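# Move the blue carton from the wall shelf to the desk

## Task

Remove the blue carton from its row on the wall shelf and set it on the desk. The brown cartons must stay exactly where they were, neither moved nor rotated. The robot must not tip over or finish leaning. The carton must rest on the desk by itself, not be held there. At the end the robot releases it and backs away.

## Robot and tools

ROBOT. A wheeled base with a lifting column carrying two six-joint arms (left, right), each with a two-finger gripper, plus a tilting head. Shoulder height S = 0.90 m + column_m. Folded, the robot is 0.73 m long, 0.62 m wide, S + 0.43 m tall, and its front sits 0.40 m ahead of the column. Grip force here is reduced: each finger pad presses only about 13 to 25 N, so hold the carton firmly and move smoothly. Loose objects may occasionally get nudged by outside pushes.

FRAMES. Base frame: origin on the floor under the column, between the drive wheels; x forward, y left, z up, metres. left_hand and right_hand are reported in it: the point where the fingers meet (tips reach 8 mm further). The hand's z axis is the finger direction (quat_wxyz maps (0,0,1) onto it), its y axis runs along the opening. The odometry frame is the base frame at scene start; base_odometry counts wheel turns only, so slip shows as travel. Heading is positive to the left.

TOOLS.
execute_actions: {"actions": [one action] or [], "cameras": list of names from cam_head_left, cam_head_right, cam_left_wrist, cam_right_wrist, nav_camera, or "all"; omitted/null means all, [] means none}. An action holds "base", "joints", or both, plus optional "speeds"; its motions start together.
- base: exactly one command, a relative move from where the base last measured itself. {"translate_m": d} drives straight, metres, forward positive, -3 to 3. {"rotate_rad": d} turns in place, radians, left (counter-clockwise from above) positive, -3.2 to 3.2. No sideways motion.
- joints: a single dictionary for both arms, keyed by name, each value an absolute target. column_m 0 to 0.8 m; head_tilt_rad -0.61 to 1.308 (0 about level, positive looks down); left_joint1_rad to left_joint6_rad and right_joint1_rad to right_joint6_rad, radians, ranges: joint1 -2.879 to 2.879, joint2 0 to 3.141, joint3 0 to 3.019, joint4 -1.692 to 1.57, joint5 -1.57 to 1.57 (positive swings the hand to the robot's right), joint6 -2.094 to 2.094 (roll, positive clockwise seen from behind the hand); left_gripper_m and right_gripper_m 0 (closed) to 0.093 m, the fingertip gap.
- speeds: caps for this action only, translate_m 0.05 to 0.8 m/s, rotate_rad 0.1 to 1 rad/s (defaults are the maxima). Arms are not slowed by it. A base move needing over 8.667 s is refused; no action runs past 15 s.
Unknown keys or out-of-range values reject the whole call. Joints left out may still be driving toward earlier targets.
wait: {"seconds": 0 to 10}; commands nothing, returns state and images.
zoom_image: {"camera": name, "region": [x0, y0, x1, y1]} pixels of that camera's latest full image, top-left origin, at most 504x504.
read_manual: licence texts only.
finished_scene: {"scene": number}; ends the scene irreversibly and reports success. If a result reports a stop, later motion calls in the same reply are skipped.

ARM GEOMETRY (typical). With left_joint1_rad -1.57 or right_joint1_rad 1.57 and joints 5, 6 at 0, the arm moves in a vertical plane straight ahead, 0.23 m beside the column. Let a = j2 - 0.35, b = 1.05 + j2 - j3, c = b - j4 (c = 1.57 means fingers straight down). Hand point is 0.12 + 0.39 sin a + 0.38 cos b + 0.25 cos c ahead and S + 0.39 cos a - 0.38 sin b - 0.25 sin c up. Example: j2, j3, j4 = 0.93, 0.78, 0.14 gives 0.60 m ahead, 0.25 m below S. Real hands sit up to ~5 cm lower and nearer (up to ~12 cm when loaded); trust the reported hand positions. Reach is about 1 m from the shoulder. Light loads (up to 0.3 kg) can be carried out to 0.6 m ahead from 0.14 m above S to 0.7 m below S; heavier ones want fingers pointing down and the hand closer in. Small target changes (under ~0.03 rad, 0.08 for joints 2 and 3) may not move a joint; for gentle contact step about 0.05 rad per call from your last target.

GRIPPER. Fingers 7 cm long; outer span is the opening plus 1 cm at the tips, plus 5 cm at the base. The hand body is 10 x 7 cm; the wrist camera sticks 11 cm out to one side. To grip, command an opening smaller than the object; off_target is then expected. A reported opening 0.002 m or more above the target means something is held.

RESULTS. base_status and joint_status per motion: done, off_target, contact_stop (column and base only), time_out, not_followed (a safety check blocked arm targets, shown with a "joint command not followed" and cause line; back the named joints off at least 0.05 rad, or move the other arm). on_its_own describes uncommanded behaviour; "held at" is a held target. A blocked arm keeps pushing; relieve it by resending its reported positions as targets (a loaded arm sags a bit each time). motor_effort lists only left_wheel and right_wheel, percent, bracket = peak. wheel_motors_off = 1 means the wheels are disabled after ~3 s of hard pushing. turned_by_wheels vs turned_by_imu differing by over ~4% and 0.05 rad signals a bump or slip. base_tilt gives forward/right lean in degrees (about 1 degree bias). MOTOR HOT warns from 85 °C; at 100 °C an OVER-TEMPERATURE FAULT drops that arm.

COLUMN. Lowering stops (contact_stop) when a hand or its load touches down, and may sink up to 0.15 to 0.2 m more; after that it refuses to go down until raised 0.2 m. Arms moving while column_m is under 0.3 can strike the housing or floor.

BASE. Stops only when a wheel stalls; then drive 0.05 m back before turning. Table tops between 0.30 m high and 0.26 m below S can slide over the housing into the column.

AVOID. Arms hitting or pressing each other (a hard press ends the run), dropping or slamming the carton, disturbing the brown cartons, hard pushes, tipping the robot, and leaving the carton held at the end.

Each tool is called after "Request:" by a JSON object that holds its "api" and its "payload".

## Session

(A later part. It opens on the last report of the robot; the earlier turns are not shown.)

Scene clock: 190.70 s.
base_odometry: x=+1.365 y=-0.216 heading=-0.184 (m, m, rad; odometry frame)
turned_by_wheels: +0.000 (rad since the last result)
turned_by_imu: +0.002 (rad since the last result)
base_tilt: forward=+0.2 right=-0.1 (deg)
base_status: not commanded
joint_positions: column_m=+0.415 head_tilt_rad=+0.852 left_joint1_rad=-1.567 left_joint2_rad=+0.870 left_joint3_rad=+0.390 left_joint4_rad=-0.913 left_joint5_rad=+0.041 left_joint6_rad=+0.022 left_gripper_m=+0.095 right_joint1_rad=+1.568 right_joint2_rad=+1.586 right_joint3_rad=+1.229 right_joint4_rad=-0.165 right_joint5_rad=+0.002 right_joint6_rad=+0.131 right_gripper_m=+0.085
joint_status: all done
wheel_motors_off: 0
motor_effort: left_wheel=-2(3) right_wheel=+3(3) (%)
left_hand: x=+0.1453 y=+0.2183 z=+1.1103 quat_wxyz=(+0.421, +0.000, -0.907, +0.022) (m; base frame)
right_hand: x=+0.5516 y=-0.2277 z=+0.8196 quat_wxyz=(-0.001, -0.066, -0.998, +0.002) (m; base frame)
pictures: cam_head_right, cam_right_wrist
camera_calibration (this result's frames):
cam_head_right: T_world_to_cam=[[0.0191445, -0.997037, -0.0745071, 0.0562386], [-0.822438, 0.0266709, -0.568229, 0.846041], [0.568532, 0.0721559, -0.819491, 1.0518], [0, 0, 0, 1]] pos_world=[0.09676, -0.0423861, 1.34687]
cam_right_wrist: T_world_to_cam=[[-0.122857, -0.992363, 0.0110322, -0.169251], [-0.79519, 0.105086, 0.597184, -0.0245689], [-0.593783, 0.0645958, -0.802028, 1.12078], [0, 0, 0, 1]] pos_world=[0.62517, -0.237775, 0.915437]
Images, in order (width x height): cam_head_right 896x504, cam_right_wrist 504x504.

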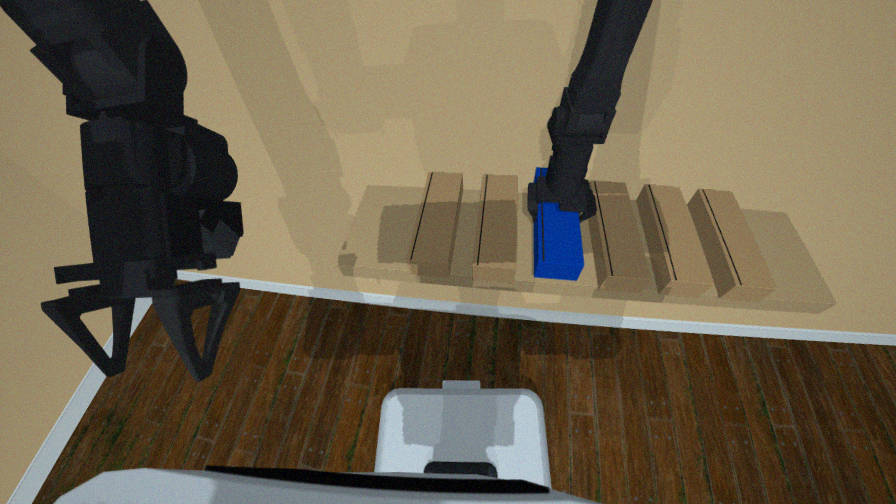

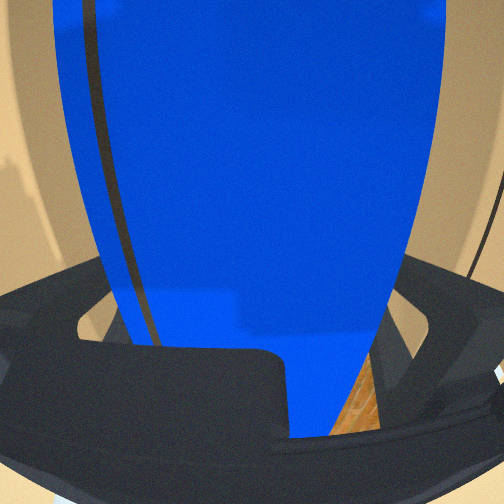

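Request:
{"api": "execute_actions", "payload": {"actions": [{"base": {"translate_m": -0.47}, "joints": {"column_m": 0.47}, "speeds": {"translate_m": 0.45}}], "cameras": ["cam_right_wrist", "cam_head_right", "cam_left_wrist"]}}

Scene clock: 234.27 s.
base_odometry: x=+0.903 y=-0.130 heading=-0.186 (m, m, rad; odometry frame)
turned_by_wheels: -0.002 (rad since the last result)
turned_by_imu: +0.001 (rad since the last result)
base_tilt: forward=+0.3 right=-0.1 (deg)
base_status: done
joint_positions: column_m=+0.470 head_tilt_rad=+0.852 left_joint1_rad=-1.567 left_joint2_rad=+0.870 left_joint3_rad=+0.387 left_joint4_rad=-0.913 left_joint5_rad=+0.041 left_joint6_rad=+0.022 left_gripper_m=+0.095 right_joint1_rad=+1.568 right_joint2_rad=+1.587 right_joint3_rad=+1.230 right_joint4_rad=-0.165 right_joint5_rad=+0.002 right_joint6_rad=+0.131 right_gripper_m=+0.085
joint_status: all done
wheel_motors_off: 0
motor_effort: left_wheel=-1(53) right_wheel=+1(80) (%)
left_hand: x=+0.1436 y=+0.2183 z=+1.1658 quat_wxyz=(+0.422, +0.001, -0.906, +0.022) (m; base frame)
right_hand: x=+0.5514 y=-0.2275 z=+0.8741 quat_wxyz=(-0.001, -0.066, -0.998, +0.002) (m; base frame)
pictures: cam_head_right, cam_left_wrist, cam_right_wrist
camera_calibration (this result's frames):
cam_head_right: T_world_to_cam=[[0.0191243, -0.997037, -0.0745122, 0.0603435], [-0.822592, 0.0266709, -0.568006, 0.876966], [0.56831, 0.0721559, -0.819644, 1.09709], [0, 0, 0, 1]] pos_world=[0.0967454, -0.0423861, 1.40184]
cam_left_wrist: T_world_to_cam=[[0.0109406, -0.998861, 0.0464524, 0.16192], [-0.0889334, 0.045299, 0.995007, -1.15141], [-0.995977, -0.0150171, -0.0883364, 0.373501], [0, 0, 0, 1]] pos_world=[0.267829, 0.219502, 1.17113]
cam_right_wrist: T_world_to_cam=[[-0.122665, -0.99239, 0.0107507, -0.169496], [-0.794982, 0.104737, 0.597523, -0.0578289], [-0.594101, 0.0647484, -0.80178, 1.16434], [0, 0, 0, 1]] pos_world=[0.62497, -0.237539, 0.969919]
Images, in order (width x height): cam_head_right 896x504, cam_left_wrist 504x504, cam_right_wrist 504x504.

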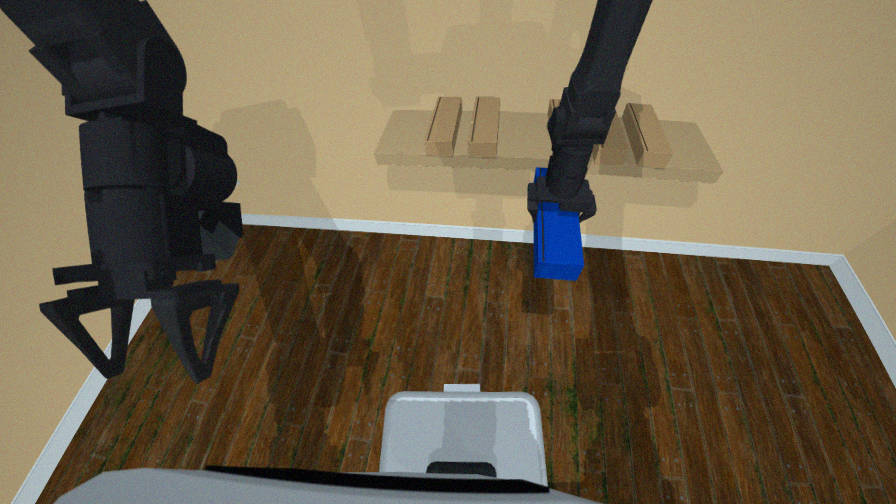

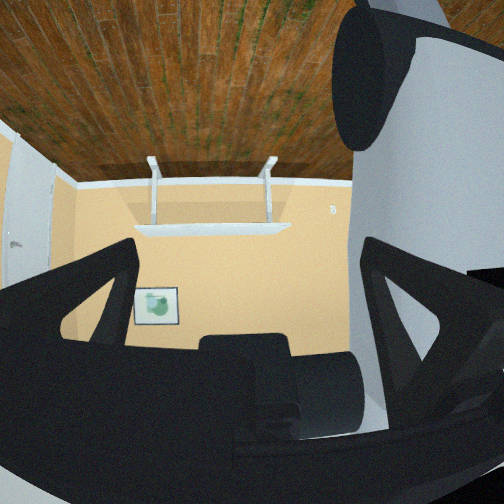

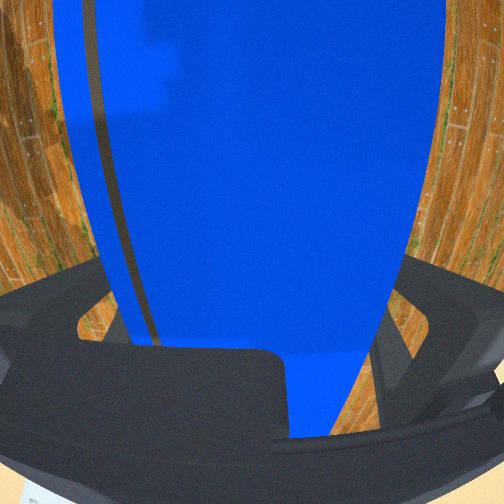

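Request:
{"api": "zoom_image", "payload": {"camera": "cam_left_wrist", "region": [110, 130, 320, 260]}}

Region (110, 130, 320, 260) of cam_left_wrist's 504x504 image, scaled by 2.400, with more detail than that image has; it fills the top 312 rows of this view, and the rest is white.

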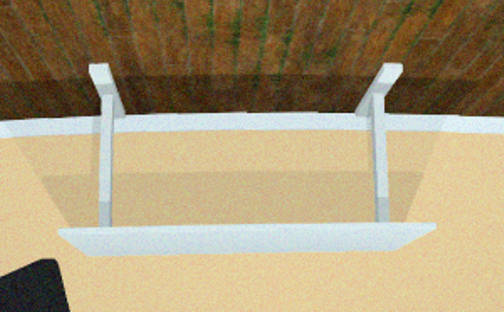

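Request:
{"api": "execute_actions", "payload": {"actions": [{"base": {"rotate_rad": 2.98}, "joints": {"head_tilt_rad": 0.45}}], "cameras": ["cam_right_wrist", "cam_head_left", "cam_left_wrist", "nav_camera"]}}

Scene clock: 266.90 s.
base_odometry: x=+0.903 y=-0.130 heading=+2.792 (m, m, rad; odometry frame)
turned_by_wheels: +2.978 (rad since the last result)
turned_by_imu: +3.002 (rad since the last result)
base_tilt: forward=+0.1 right=-0.1 (deg)
base_status: done
joint_positions: column_m=+0.470 head_tilt_rad=+0.469 left_joint1_rad=-1.567 left_joint2_rad=+0.870 left_joint3_rad=+0.388 left_joint4_rad=-0.913 left_joint5_rad=+0.041 left_joint6_rad=+0.022 left_gripper_m=+0.095 right_joint1_rad=+1.569 right_joint2_rad=+1.587 right_joint3_rad=+1.230 right_joint4_rad=-0.165 right_joint5_rad=+0.002 right_joint6_rad=+0.131 right_gripper_m=+0.085
joint_status: all done
wheel_motors_off: 0
motor_effort: left_wheel=-9(59) right_wheel=+8(75) (%)
left_hand: x=+0.1445 y=+0.2183 z=+1.1655 quat_wxyz=(+0.422, +0.001, -0.907, +0.022) (m; base frame)
right_hand: x=+0.5514 y=-0.2272 z=+0.8741 quat_wxyz=(-0.001, -0.066, -0.998, +0.002) (m; base frame)
pictures: cam_head_left, cam_left_wrist, cam_right_wrist, nav_camera
camera_calibration (this result's frames):
cam_head_left: T_world_to_cam=[[0.0511584, -0.997664, -0.0452797, 0.111215], [-0.528954, 0.0113894, -0.848574, 1.26801], [0.847107, 0.0673626, -0.527135, 0.651589], [0, 0, 0, 1]] pos_world=[0.113063, 0.0526205, 1.42451]
cam_left_wrist: T_world_to_cam=[[0.0108645, -0.998861, 0.046466, 0.161921], [-0.0904513, 0.0452965, 0.99487, -1.15069], [-0.995842, -0.0150116, -0.0898561, 0.376048], [0, 0, 0, 1]] pos_world=[0.268644, 0.219504, 1.17106]
cam_right_wrist: T_world_to_cam=[[-0.122476, -0.992417, 0.0104228, -0.169068], [-0.795002, 0.104388, 0.597557, -0.0579532], [-0.594114, 0.0649, -0.801759, 1.16434], [0, 0, 0, 1]] pos_world=[0.624973, -0.237302, 0.969915]
Images, in order (width x height): cam_head_left 896x504, cam_left_wrist 504x504, cam_right_wrist 504x504, nav_camera 896x504.

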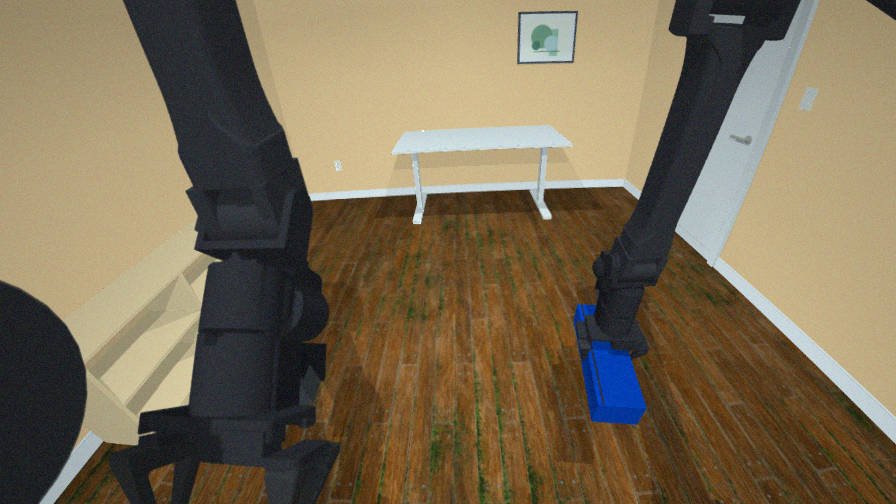

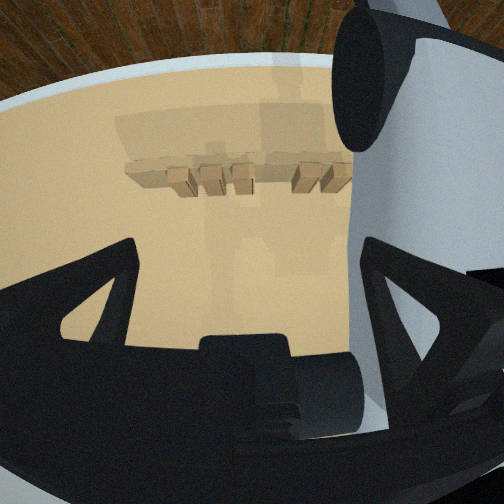

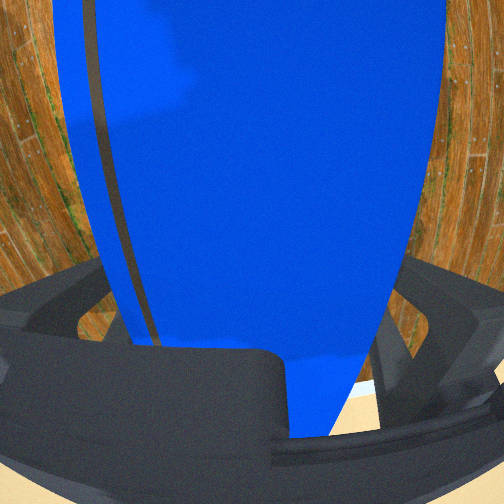

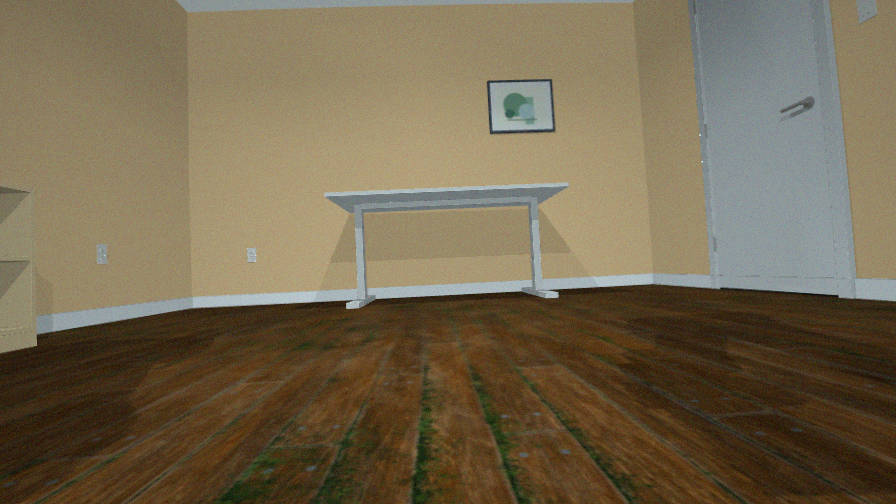

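Request:
{"api": "zoom_image", "payload": {"camera": "nav_camera", "region": [310, 170, 590, 320]}}

Request:
{"api": "zoom_image", "payload": {"camera": "cam_head_left", "region": [380, 110, 590, 235]}}

Region (310, 170, 590, 320) of nav_camera's 896x504 image, scaled by 1.800, with more detail than that image has; it fills the top 270 rows of this view, and the rest is white.

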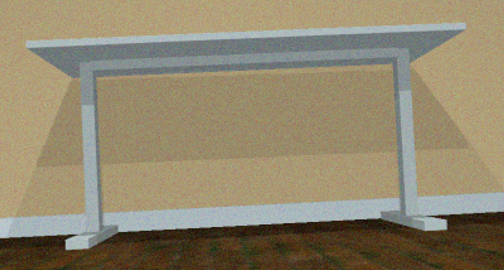

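Region (380, 110, 590, 235) of cam_head_left's 896x504 image, scaled by 2.400, with more detail than that image has; it fills the top 300 rows of this view, and the rest is white.

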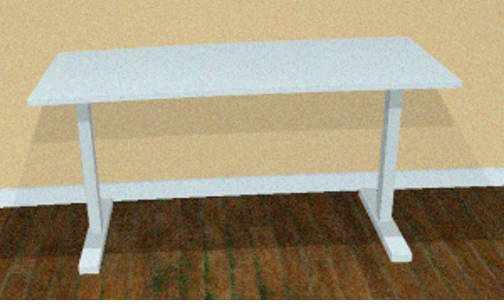

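Request:
{"api": "execute_actions", "payload": {"actions": [{"base": {"translate_m": 2.48}, "joints": {"head_tilt_rad": 0.85, "column_m": 0.435}}], "cameras": ["cam_right_wrist", "cam_head_left", "cam_head_right", "nav_camera"]}}

Scene clock: 340.07 s.
base_odometry: x=-1.428 y=+0.718 heading=+2.794 (m, m, rad; odometry frame)
turned_by_wheels: +0.002 (rad since the last result)
turned_by_imu: +0.001 (rad since the last result)
base_tilt: forward=+0.2 right=-0.2 (deg)
base_status: done
joint_positions: column_m=+0.435 head_tilt_rad=+0.852 left_joint1_rad=-1.567 left_joint2_rad=+0.870 left_joint3_rad=+0.389 left_joint4_rad=-0.913 left_joint5_rad=+0.041 left_joint6_rad=+0.022 left_gripper_m=+0.095 right_joint1_rad=+1.569 right_joint2_rad=+1.587 right_joint3_rad=+1.231 right_joint4_rad=-0.165 right_joint5_rad=+0.002 right_joint6_rad=+0.131 right_gripper_m=+0.085
joint_status: all done
wheel_motors_off: 0
motor_effort: left_wheel=+1(84) right_wheel=+0(63) (%)
left_hand: x=+0.1447 y=+0.2183 z=+1.1305 quat_wxyz=(+0.421, +0.001, -0.907, +0.022) (m; base frame)
right_hand: x=+0.5520 y=-0.2272 z=+0.8393 quat_wxyz=(-0.001, -0.066, -0.998, +0.002) (m; base frame)
pictures: cam_head_left, cam_head_right, cam_right_wrist, nav_camera
camera_calibration (this result's frames):
cam_head_left: T_world_to_cam=[[0.0305059, -0.997664, -0.0611296, 0.133191], [-0.807985, 0.0113894, -0.589093, 0.883632], [0.588413, 0.0673626, -0.80575, 1.04206], [0, 0, 0, 1]] pos_world=[0.0967388, 0.0526205, 1.36832]
cam_head_right: T_world_to_cam=[[0.0191363, -0.997037, -0.0745092, 0.0577395], [-0.822501, 0.0266709, -0.568138, 0.857337], [0.568442, 0.0721559, -0.819553, 1.06836], [0, 0, 0, 1]] pos_world=[0.096754, -0.0423861, 1.36697]
cam_right_wrist: T_world_to_cam=[[-0.122485, -0.992417, 0.0102839, -0.168514], [-0.795686, 0.104387, 0.596647, -0.0355459], [-0.593196, 0.0648977, -0.802438, 1.13682], [0, 0, 0, 1]] pos_world=[0.625432, -0.237302, 0.935167]
Images, in order (width x height): cam_head_left 896x504, cam_head_right 896x504, cam_right_wrist 504x504, nav_camera 896x504.

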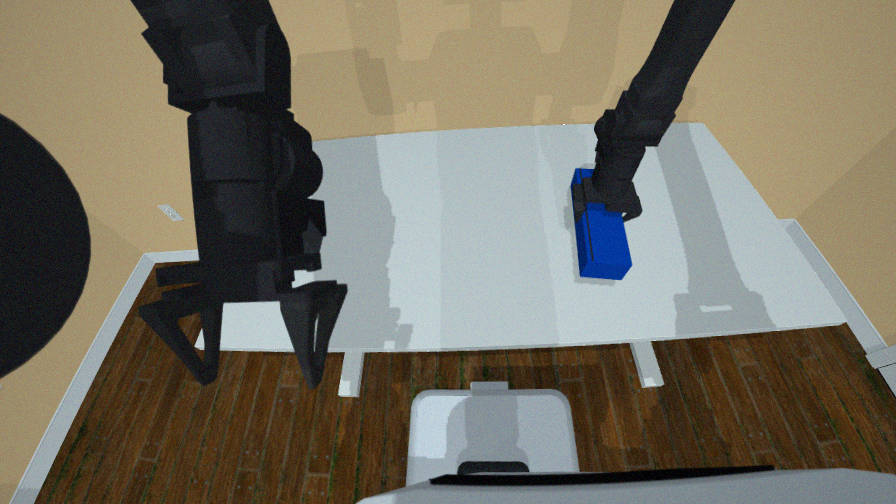

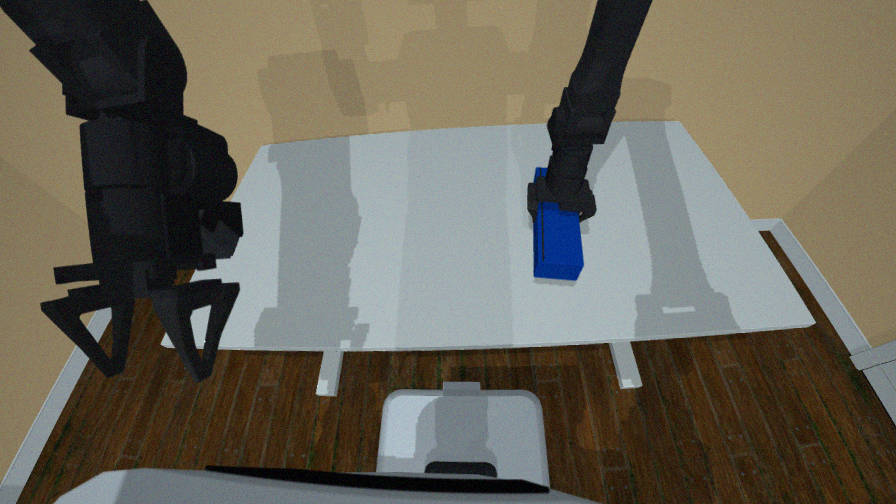

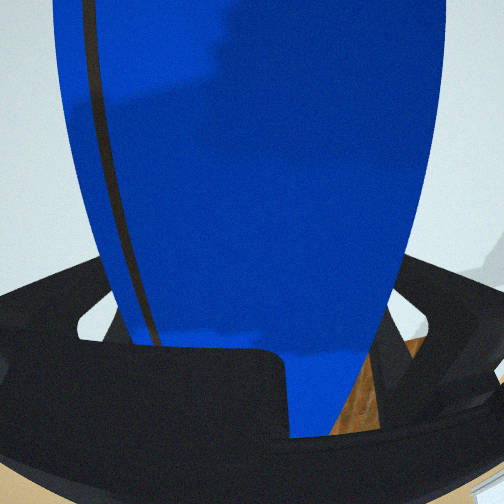

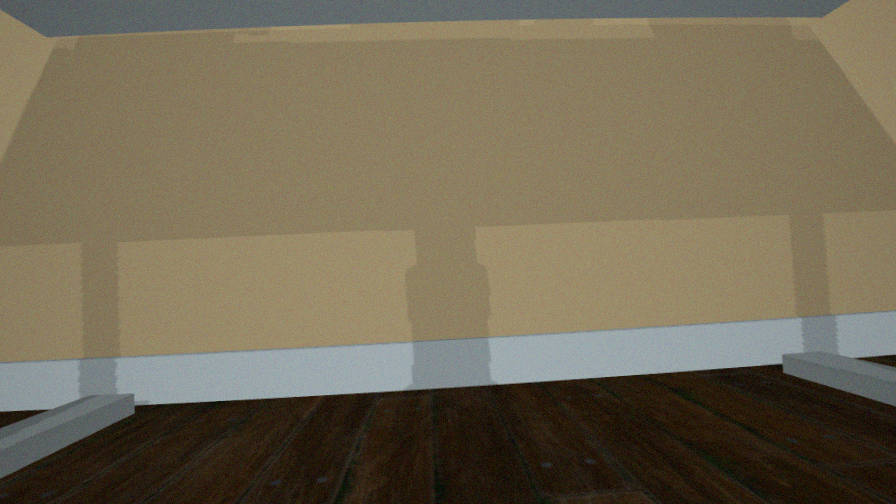

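Request:
{"api": "zoom_image", "payload": {"camera": "cam_head_right", "region": [500, 230, 660, 360]}}

Request:
{"api": "zoom_image", "payload": {"camera": "cam_head_left", "region": [540, 230, 700, 360]}}

Region (500, 230, 660, 360) of cam_head_right's 896x504 image, scaled by 3.150, with more detail than that image has; it fills the top 410 rows of this view, and the rest is white.

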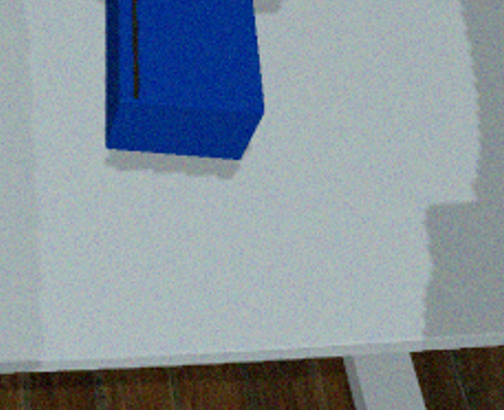

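Region (540, 230, 700, 360) of cam_head_left's 896x504 image, scaled by 3.150, with more detail than that image has; it fills the top 410 rows of this view, and the rest is white.

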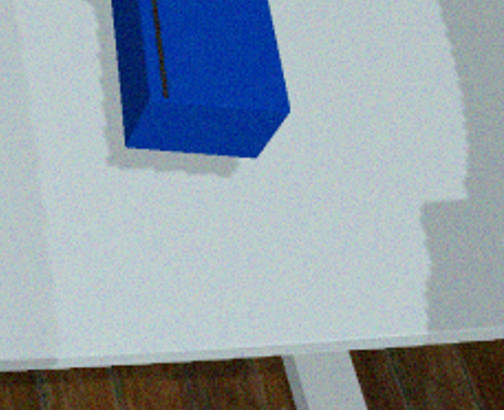

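Request:
{"api": "execute_actions", "payload": {"actions": [{"joints": {"column_m": 0.38}}], "cameras": ["cam_right_wrist", "cam_head_left", "cam_head_right"]}}

Request:
{"api": "zoom_image", "payload": {"camera": "cam_head_right", "region": [500, 230, 660, 360]}}

Request:
{"api": "zoom_image", "payload": {"camera": "cam_head_left", "region": [540, 230, 700, 360]}}

Scene clock: 356.00 s.
base_odometry: x=-1.428 y=+0.718 heading=+2.794 (m, m, rad; odometry frame)
turned_by_wheels: +0.000 (rad since the last result)
turned_by_imu: +0.002 (rad since the last result)
base_tilt: forward=+0.1 right=-0.1 (deg)
base_status: not commanded
joint_positions: column_m=+0.380 head_tilt_rad=+0.852 left_joint1_rad=-1.567 left_joint2_rad=+0.870 left_joint3_rad=+0.389 left_joint4_rad=-0.913 left_joint5_rad=+0.041 left_joint6_rad=+0.022 left_gripper_m=+0.095 right_joint1_rad=+1.569 right_joint2_rad=+1.587 right_joint3_rad=+1.231 right_joint4_rad=-0.165 right_joint5_rad=+0.002 right_joint6_rad=+0.131 right_gripper_m=+0.085
joint_status: all done
wheel_motors_off: 0
motor_effort: left_wheel=+3(3) right_wheel=-2(2) (%)
left_hand: x=+0.1447 y=+0.2183 z=+1.0756 quat_wxyz=(+0.421, +0.001, -0.907, +0.022) (m; base frame)
right_hand: x=+0.5520 y=-0.2272 z=+0.7843 quat_wxyz=(-0.001, -0.066, -0.998, +0.002) (m; base frame)
pictures: cam_head_left, cam_head_right, cam_right_wrist
camera_calibration (this result's frames):
cam_head_left: T_world_to_cam=[[0.0305059, -0.997664, -0.0611296, 0.12983], [-0.807985, 0.0113894, -0.589093, 0.851243], [0.588413, 0.0673626, -0.80575, 0.997756], [0, 0, 0, 1]] pos_world=[0.0967388, 0.0526205, 1.31334]
cam_head_right: T_world_to_cam=[[0.0191363, -0.997037, -0.0745092, 0.0536429], [-0.822501, 0.0266709, -0.568138, 0.8261], [0.568442, 0.0721559, -0.819553, 1.0233], [0, 0, 0, 1]] pos_world=[0.096754, -0.0423861, 1.31198]
cam_right_wrist: T_world_to_cam=[[-0.122485, -0.992417, 0.0102839, -0.167948], [-0.795686, 0.104387, 0.596647, -0.00274163], [-0.593196, 0.0648977, -0.802438, 1.0927], [0, 0, 0, 1]] pos_world=[0.625432, -0.237302, 0.880186]
Images, in order (width x height): cam_head_left 896x504, cam_head_right 896x504, cam_right_wrist 504x504.

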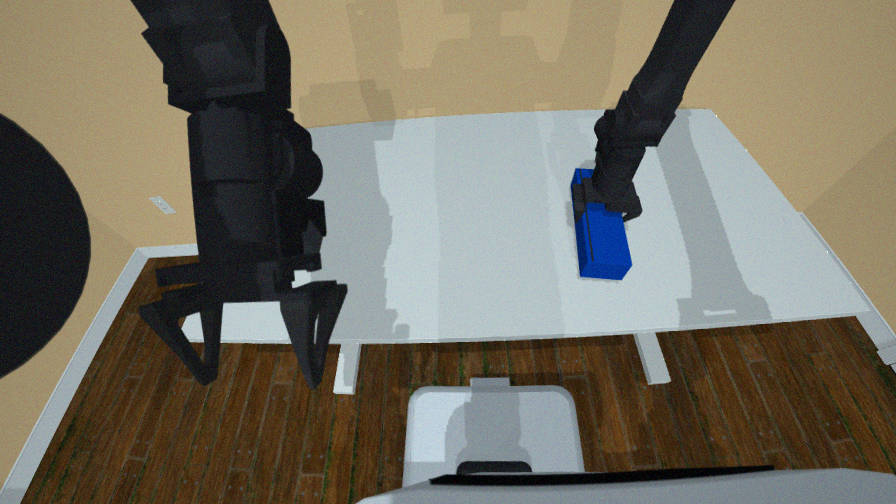

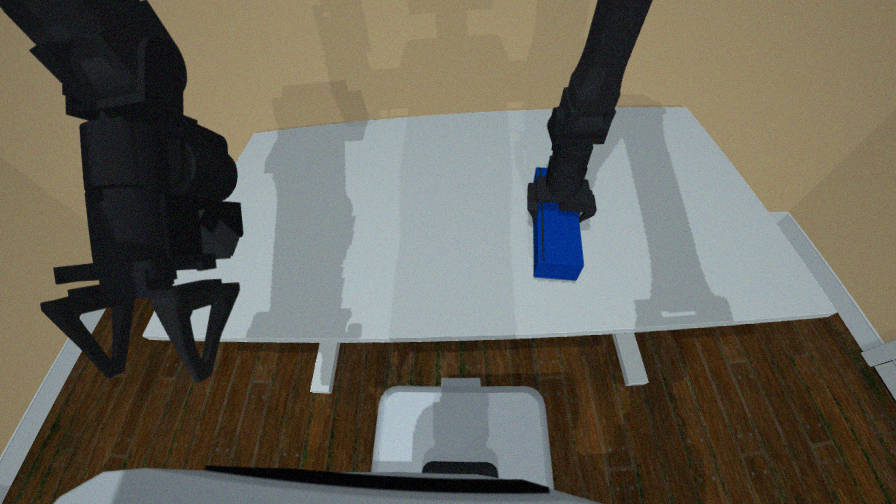

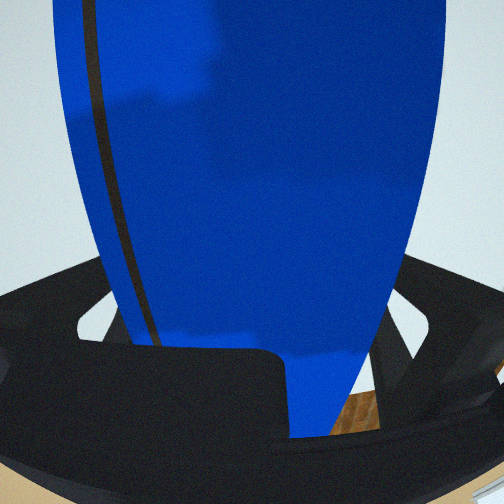

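Region (500, 230, 660, 360) of cam_head_right's 896x504 image, scaled by 3.150, with more detail than that image has; it fills the top 410 rows of this view, and the rest is white.

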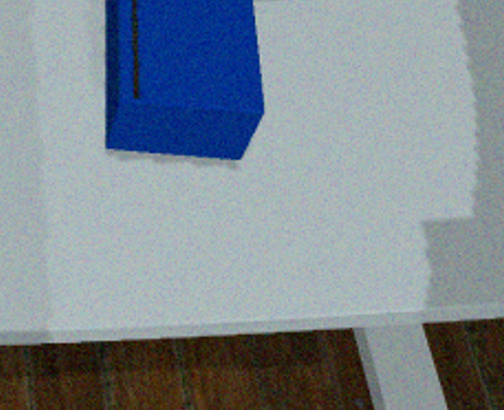

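Region (540, 230, 700, 360) of cam_head_left's 896x504 image, scaled by 3.150, with more detail than that image has; it fills the top 410 rows of this view, and the rest is white.

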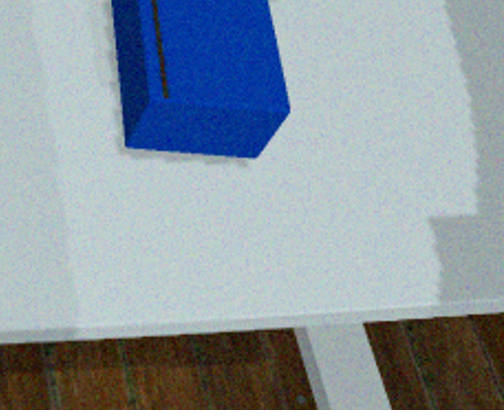

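Request:
{"api": "zoom_image", "payload": {"camera": "cam_head_left", "region": [570, 255, 640, 295]}}

Request:
{"api": "zoom_image", "payload": {"camera": "cam_head_right", "region": [525, 255, 595, 295]}}

Region (570, 255, 640, 295) of cam_head_left's 896x504 image, scaled by 7.200, with more detail than that image has; it fills the top 288 rows of this view, and the rest is white.

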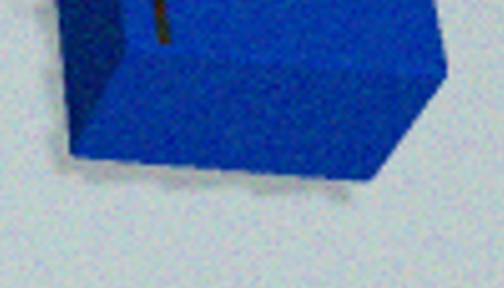

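Region (525, 255, 595, 295) of cam_head_right's 896x504 image, scaled by 7.200, with more detail than that image has; it fills the top 288 rows of this view, and the rest is white.

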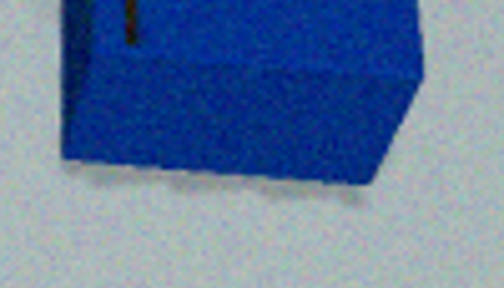

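Request:
{"api": "execute_actions", "payload": {"actions": [{"joints": {"column_m": 0.362}}], "cameras": ["cam_right_wrist", "cam_head_left", "cam_head_right"]}}

Request:
{"api": "zoom_image", "payload": {"camera": "cam_head_left", "region": [570, 255, 640, 295]}}

Request:
{"api": "zoom_image", "payload": {"camera": "cam_head_right", "region": [525, 255, 595, 295]}}

Scene clock: 373.90 s.
base_odometry: x=-1.428 y=+0.718 heading=+2.794 (m, m, rad; odometry frame)
turned_by_wheels: +0.000 (rad since the last result)
turned_by_imu: +0.002 (rad since the last result)
base_tilt: forward=+0.2 right=-0.2 (deg)
base_status: not commanded
joint_positions: column_m=+0.362 head_tilt_rad=+0.852 left_joint1_rad=-1.567 left_joint2_rad=+0.870 left_joint3_rad=+0.389 left_joint4_rad=-0.913 left_joint5_rad=+0.041 left_joint6_rad=+0.022 left_gripper_m=+0.095 right_joint1_rad=+1.569 right_joint2_rad=+1.587 right_joint3_rad=+1.231 right_joint4_rad=-0.165 right_joint5_rad=+0.002 right_joint6_rad=+0.131 right_gripper_m=+0.085
joint_status: all done
wheel_motors_off: 0
motor_effort: left_wheel=+3(3) right_wheel=-2(2) (%)
left_hand: x=+0.1447 y=+0.2183 z=+1.0576 quat_wxyz=(+0.421, +0.001, -0.907, +0.022) (m; base frame)
right_hand: x=+0.5520 y=-0.2272 z=+0.7663 quat_wxyz=(-0.001, -0.066, -0.998, +0.002) (m; base frame)
pictures: cam_head_left, cam_head_right, cam_right_wrist
camera_calibration (this result's frames):
cam_head_left: T_world_to_cam=[[0.0305059, -0.997664, -0.0611296, 0.128729], [-0.807985, 0.0113894, -0.589093, 0.84063], [0.588413, 0.0673626, -0.80575, 0.98324], [0, 0, 0, 1]] pos_world=[0.0967388, 0.0526205, 1.29532]
cam_head_right: T_world_to_cam=[[0.0191363, -0.997037, -0.0745092, 0.0523006], [-0.822501, 0.0266709, -0.568138, 0.815865], [0.568442, 0.0721559, -0.819553, 1.00854], [0, 0, 0, 1]] pos_world=[0.0967541, -0.0423861, 1.29397]
cam_right_wrist: T_world_to_cam=[[-0.122485, -0.992417, 0.0102839, -0.167763], [-0.795686, 0.104387, 0.596647, 0.0080071], [-0.593196, 0.0648977, -0.802438, 1.07824], [0, 0, 0, 1]] pos_world=[0.625432, -0.237302, 0.862171]
Images, in order (width x height): cam_head_left 896x504, cam_head_right 896x504, cam_right_wrist 504x504.

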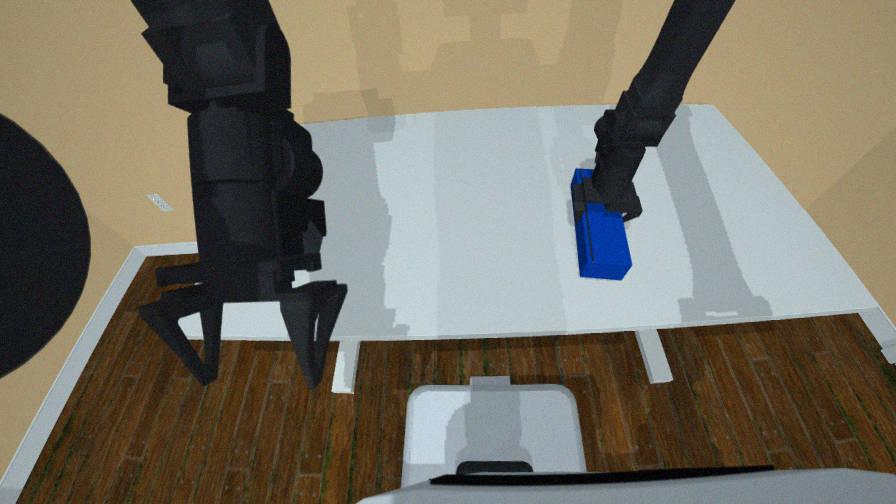

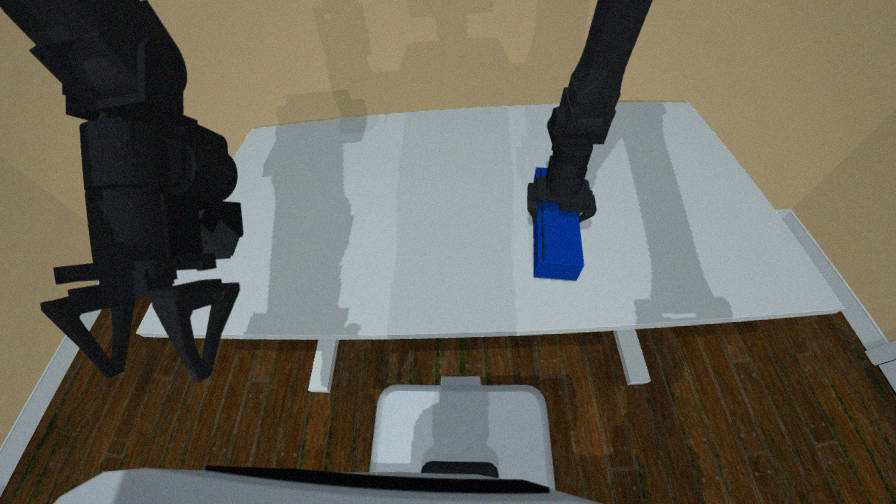

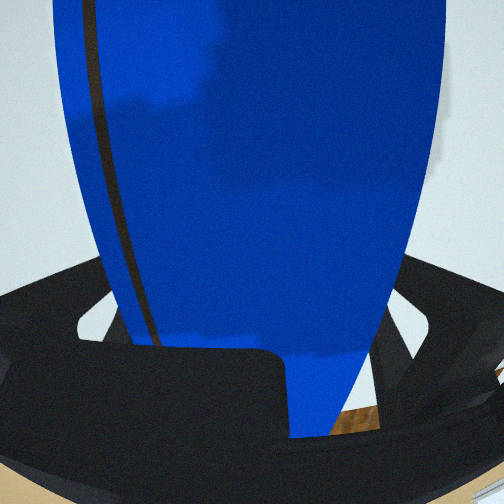

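Region (570, 255, 640, 295) of cam_head_left's 896x504 image, scaled by 7.200, with more detail than that image has; it fills the top 288 rows of this view, and the rest is white.

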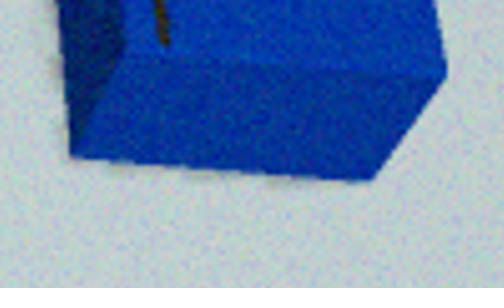

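Region (525, 255, 595, 295) of cam_head_right's 896x504 image, scaled by 7.200, with more detail than that image has; it fills the top 288 rows of this view, and the rest is white.

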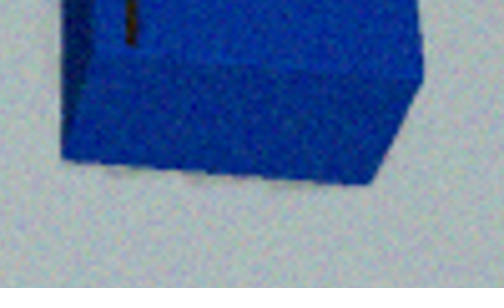

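Request:
{"api": "execute_actions", "payload": {"actions": [{"joints": {"column_m": 0.357}}], "cameras": ["cam_right_wrist", "cam_head_left"]}}

Request:
{"api": "zoom_image", "payload": {"camera": "cam_head_left", "region": [570, 255, 640, 295]}}

Scene clock: 381.97 s.
base_odometry: x=-1.428 y=+0.718 heading=+2.794 (m, m, rad; odometry frame)
turned_by_wheels: +0.000 (rad since the last result)
turned_by_imu: +0.002 (rad since the last result)
base_tilt: forward=+0.3 right=-0.2 (deg)
base_status: not commanded
joint_positions: column_m=+0.357 head_tilt_rad=+0.852 left_joint1_rad=-1.567 left_joint2_rad=+0.870 left_joint3_rad=+0.389 left_joint4_rad=-0.913 left_joint5_rad=+0.041 left_joint6_rad=+0.022 left_gripper_m=+0.095 right_joint1_rad=+1.569 right_joint2_rad=+1.587 right_joint3_rad=+1.231 right_joint4_rad=-0.165 right_joint5_rad=+0.002 right_joint6_rad=+0.131 right_gripper_m=+0.085
joint_status: all done
wheel_motors_off: 0
motor_effort: left_wheel=+3(3) right_wheel=-2(3) (%)
left_hand: x=+0.1447 y=+0.2183 z=+1.0526 quat_wxyz=(+0.421, +0.001, -0.907, +0.022) (m; base frame)
right_hand: x=+0.5520 y=-0.2272 z=+0.7613 quat_wxyz=(-0.001, -0.066, -0.998, +0.002) (m; base frame)
pictures: cam_head_left, cam_right_wrist
camera_calibration (this result's frames):
cam_head_left: T_world_to_cam=[[0.0305059, -0.997664, -0.0611296, 0.128425], [-0.807985, 0.0113894, -0.589093, 0.837694], [0.588413, 0.0673626, -0.80575, 0.979224], [0, 0, 0, 1]] pos_world=[0.0967388, 0.0526205, 1.29034]
cam_right_wrist: T_world_to_cam=[[-0.122485, -0.992417, 0.0102839, -0.167712], [-0.795686, 0.104387, 0.596647, 0.0109807], [-0.593196, 0.0648977, -0.802438, 1.07424], [0, 0, 0, 1]] pos_world=[0.625432, -0.237302, 0.857187]
Images, in order (width x height): cam_head_left 896x504, cam_right_wrist 504x504.

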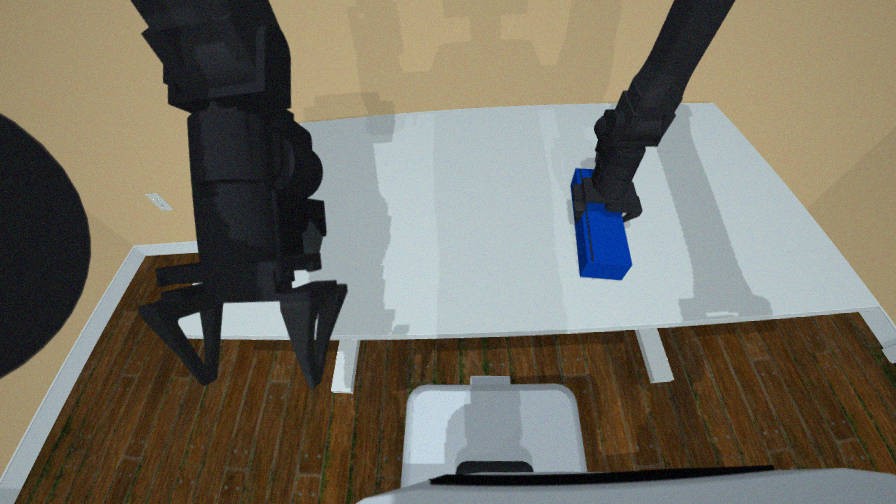

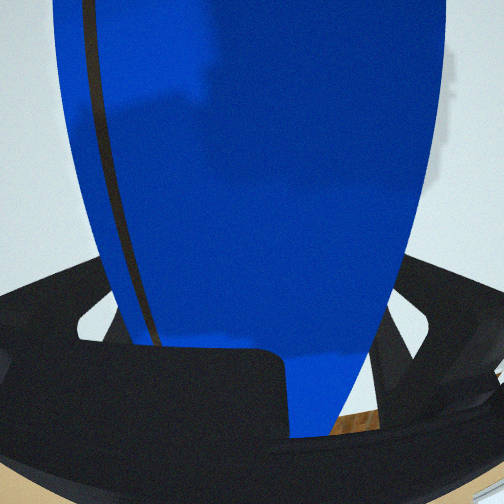

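Region (570, 255, 640, 295) of cam_head_left's 896x504 image, scaled by 7.200, with more detail than that image has; it fills the top 288 rows of this view, and the rest is white.

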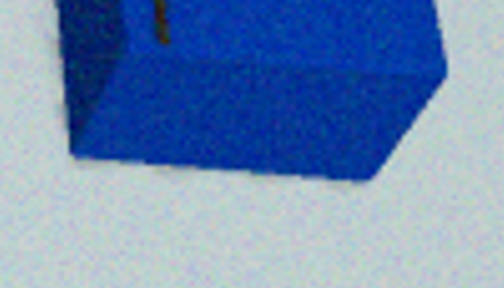

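Request:
{"api": "execute_actions", "payload": {"actions": [{"joints": {"right_gripper_m": 0.093}}], "cameras": ["cam_right_wrist", "cam_head_left"]}}

Scene clock: 390.67 s.
base_odometry: x=-1.428 y=+0.718 heading=+2.794 (m, m, rad; odometry frame)
turned_by_wheels: +0.000 (rad since the last result)
turned_by_imu: +0.002 (rad since the last result)
base_tilt: forward=+0.1 right=-0.2 (deg)
base_status: not commanded
joint_positions: column_m=+0.357 head_tilt_rad=+0.852 left_joint1_rad=-1.567 left_joint2_rad=+0.870 left_joint3_rad=+0.389 left_joint4_rad=-0.913 left_joint5_rad=+0.041 left_joint6_rad=+0.022 left_gripper_m=+0.095 right_joint1_rad=+1.569 right_joint2_rad=+1.587 right_joint3_rad=+1.231 right_joint4_rad=-0.165 right_joint5_rad=+0.002 right_joint6_rad=+0.131 right_gripper_m=+0.093
joint_status: all done
wheel_motors_off: 0
motor_effort: left_wheel=+3(3) right_wheel=-3(2) (%)
left_hand: x=+0.1447 y=+0.2183 z=+1.0526 quat_wxyz=(+0.421, +0.001, -0.907, +0.022) (m; base frame)
right_hand: x=+0.5520 y=-0.2272 z=+0.7613 quat_wxyz=(-0.001, -0.066, -0.998, +0.002) (m; base frame)
pictures: cam_head_left, cam_right_wrist
camera_calibration (this result's frames):
cam_head_left: T_world_to_cam=[[0.0305059, -0.997664, -0.0611296, 0.128425], [-0.807985, 0.0113894, -0.589093, 0.837694], [0.588413, 0.0673626, -0.80575, 0.979224], [0, 0, 0, 1]] pos_world=[0.0967388, 0.0526205, 1.29034]
cam_right_wrist: T_world_to_cam=[[-0.122485, -0.992417, 0.0102839, -0.167712], [-0.795686, 0.104387, 0.596647, 0.0109807], [-0.593196, 0.0648977, -0.802438, 1.07424], [0, 0, 0, 1]] pos_world=[0.625432, -0.237302, 0.857187]
Images, in order (width x height): cam_head_left 896x504, cam_right_wrist 504x504.

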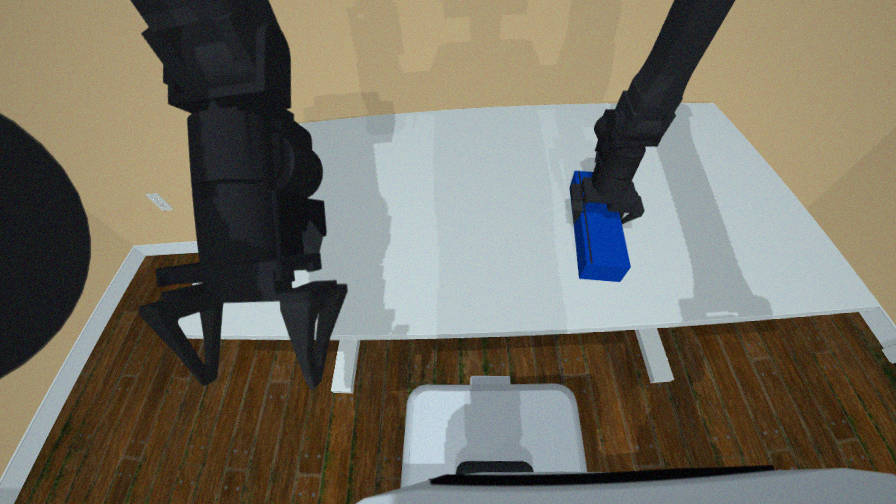

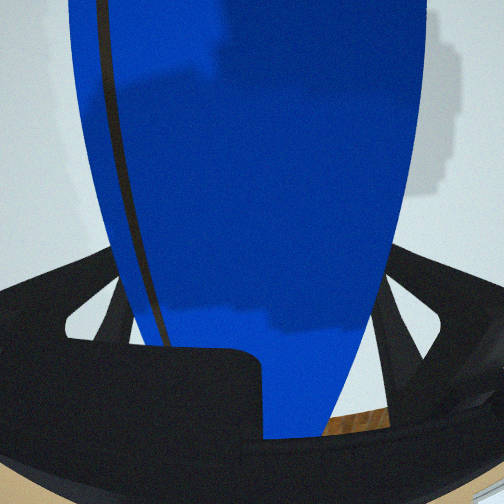

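Request:
{"api": "execute_actions", "payload": {"actions": [{"joints": {"column_m": 0.405}}], "cameras": ["cam_right_wrist"]}}

Scene clock: 393.83 s.
base_odometry: x=-1.428 y=+0.718 heading=+2.794 (m, m, rad; odometry frame)
turned_by_wheels: +0.000 (rad since the last result)
turned_by_imu: +0.001 (rad since the last result)
base_tilt: forward=+0.2 right=-0.2 (deg)
base_status: not commanded
joint_positions: column_m=+0.405 head_tilt_rad=+0.852 left_joint1_rad=-1.567 left_joint2_rad=+0.870 left_joint3_rad=+0.389 left_joint4_rad=-0.913 left_joint5_rad=+0.041 left_joint6_rad=+0.022 left_gripper_m=+0.095 right_joint1_rad=+1.569 right_joint2_rad=+1.587 right_joint3_rad=+1.231 right_joint4_rad=-0.165 right_joint5_rad=+0.002 right_joint6_rad=+0.131 right_gripper_m=+0.093
joint_status: all done
wheel_motors_off: 0
motor_effort: left_wheel=+3(3) right_wheel=-2(2) (%)
left_hand: x=+0.1447 y=+0.2183 z=+1.1005 quat_wxyz=(+0.421, +0.001, -0.907, +0.022) (m; base frame)
right_hand: x=+0.5520 y=-0.2272 z=+0.8092 quat_wxyz=(-0.001, -0.066, -0.998, +0.002) (m; base frame)
pictures: cam_right_wrist
camera_calibration (this result's frames):
cam_right_wrist: T_world_to_cam=[[-0.122485, -0.992417, 0.0102839, -0.168204], [-0.795686, 0.104387, 0.596647, -0.0175891], [-0.593196, 0.0648977, -0.802438, 1.11267], [0, 0, 0, 1]] pos_world=[0.625432, -0.237302, 0.905071]
Images, in order (width x height): cam_right_wrist 504x504.

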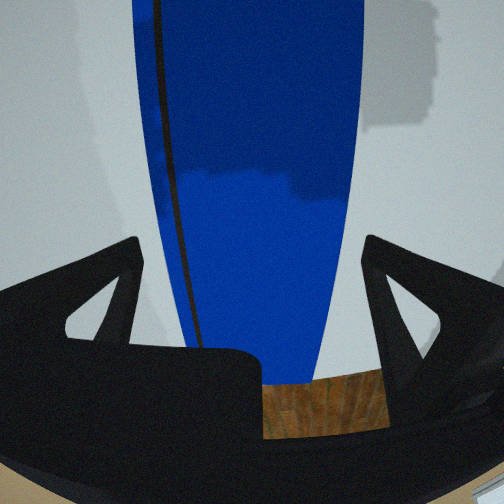

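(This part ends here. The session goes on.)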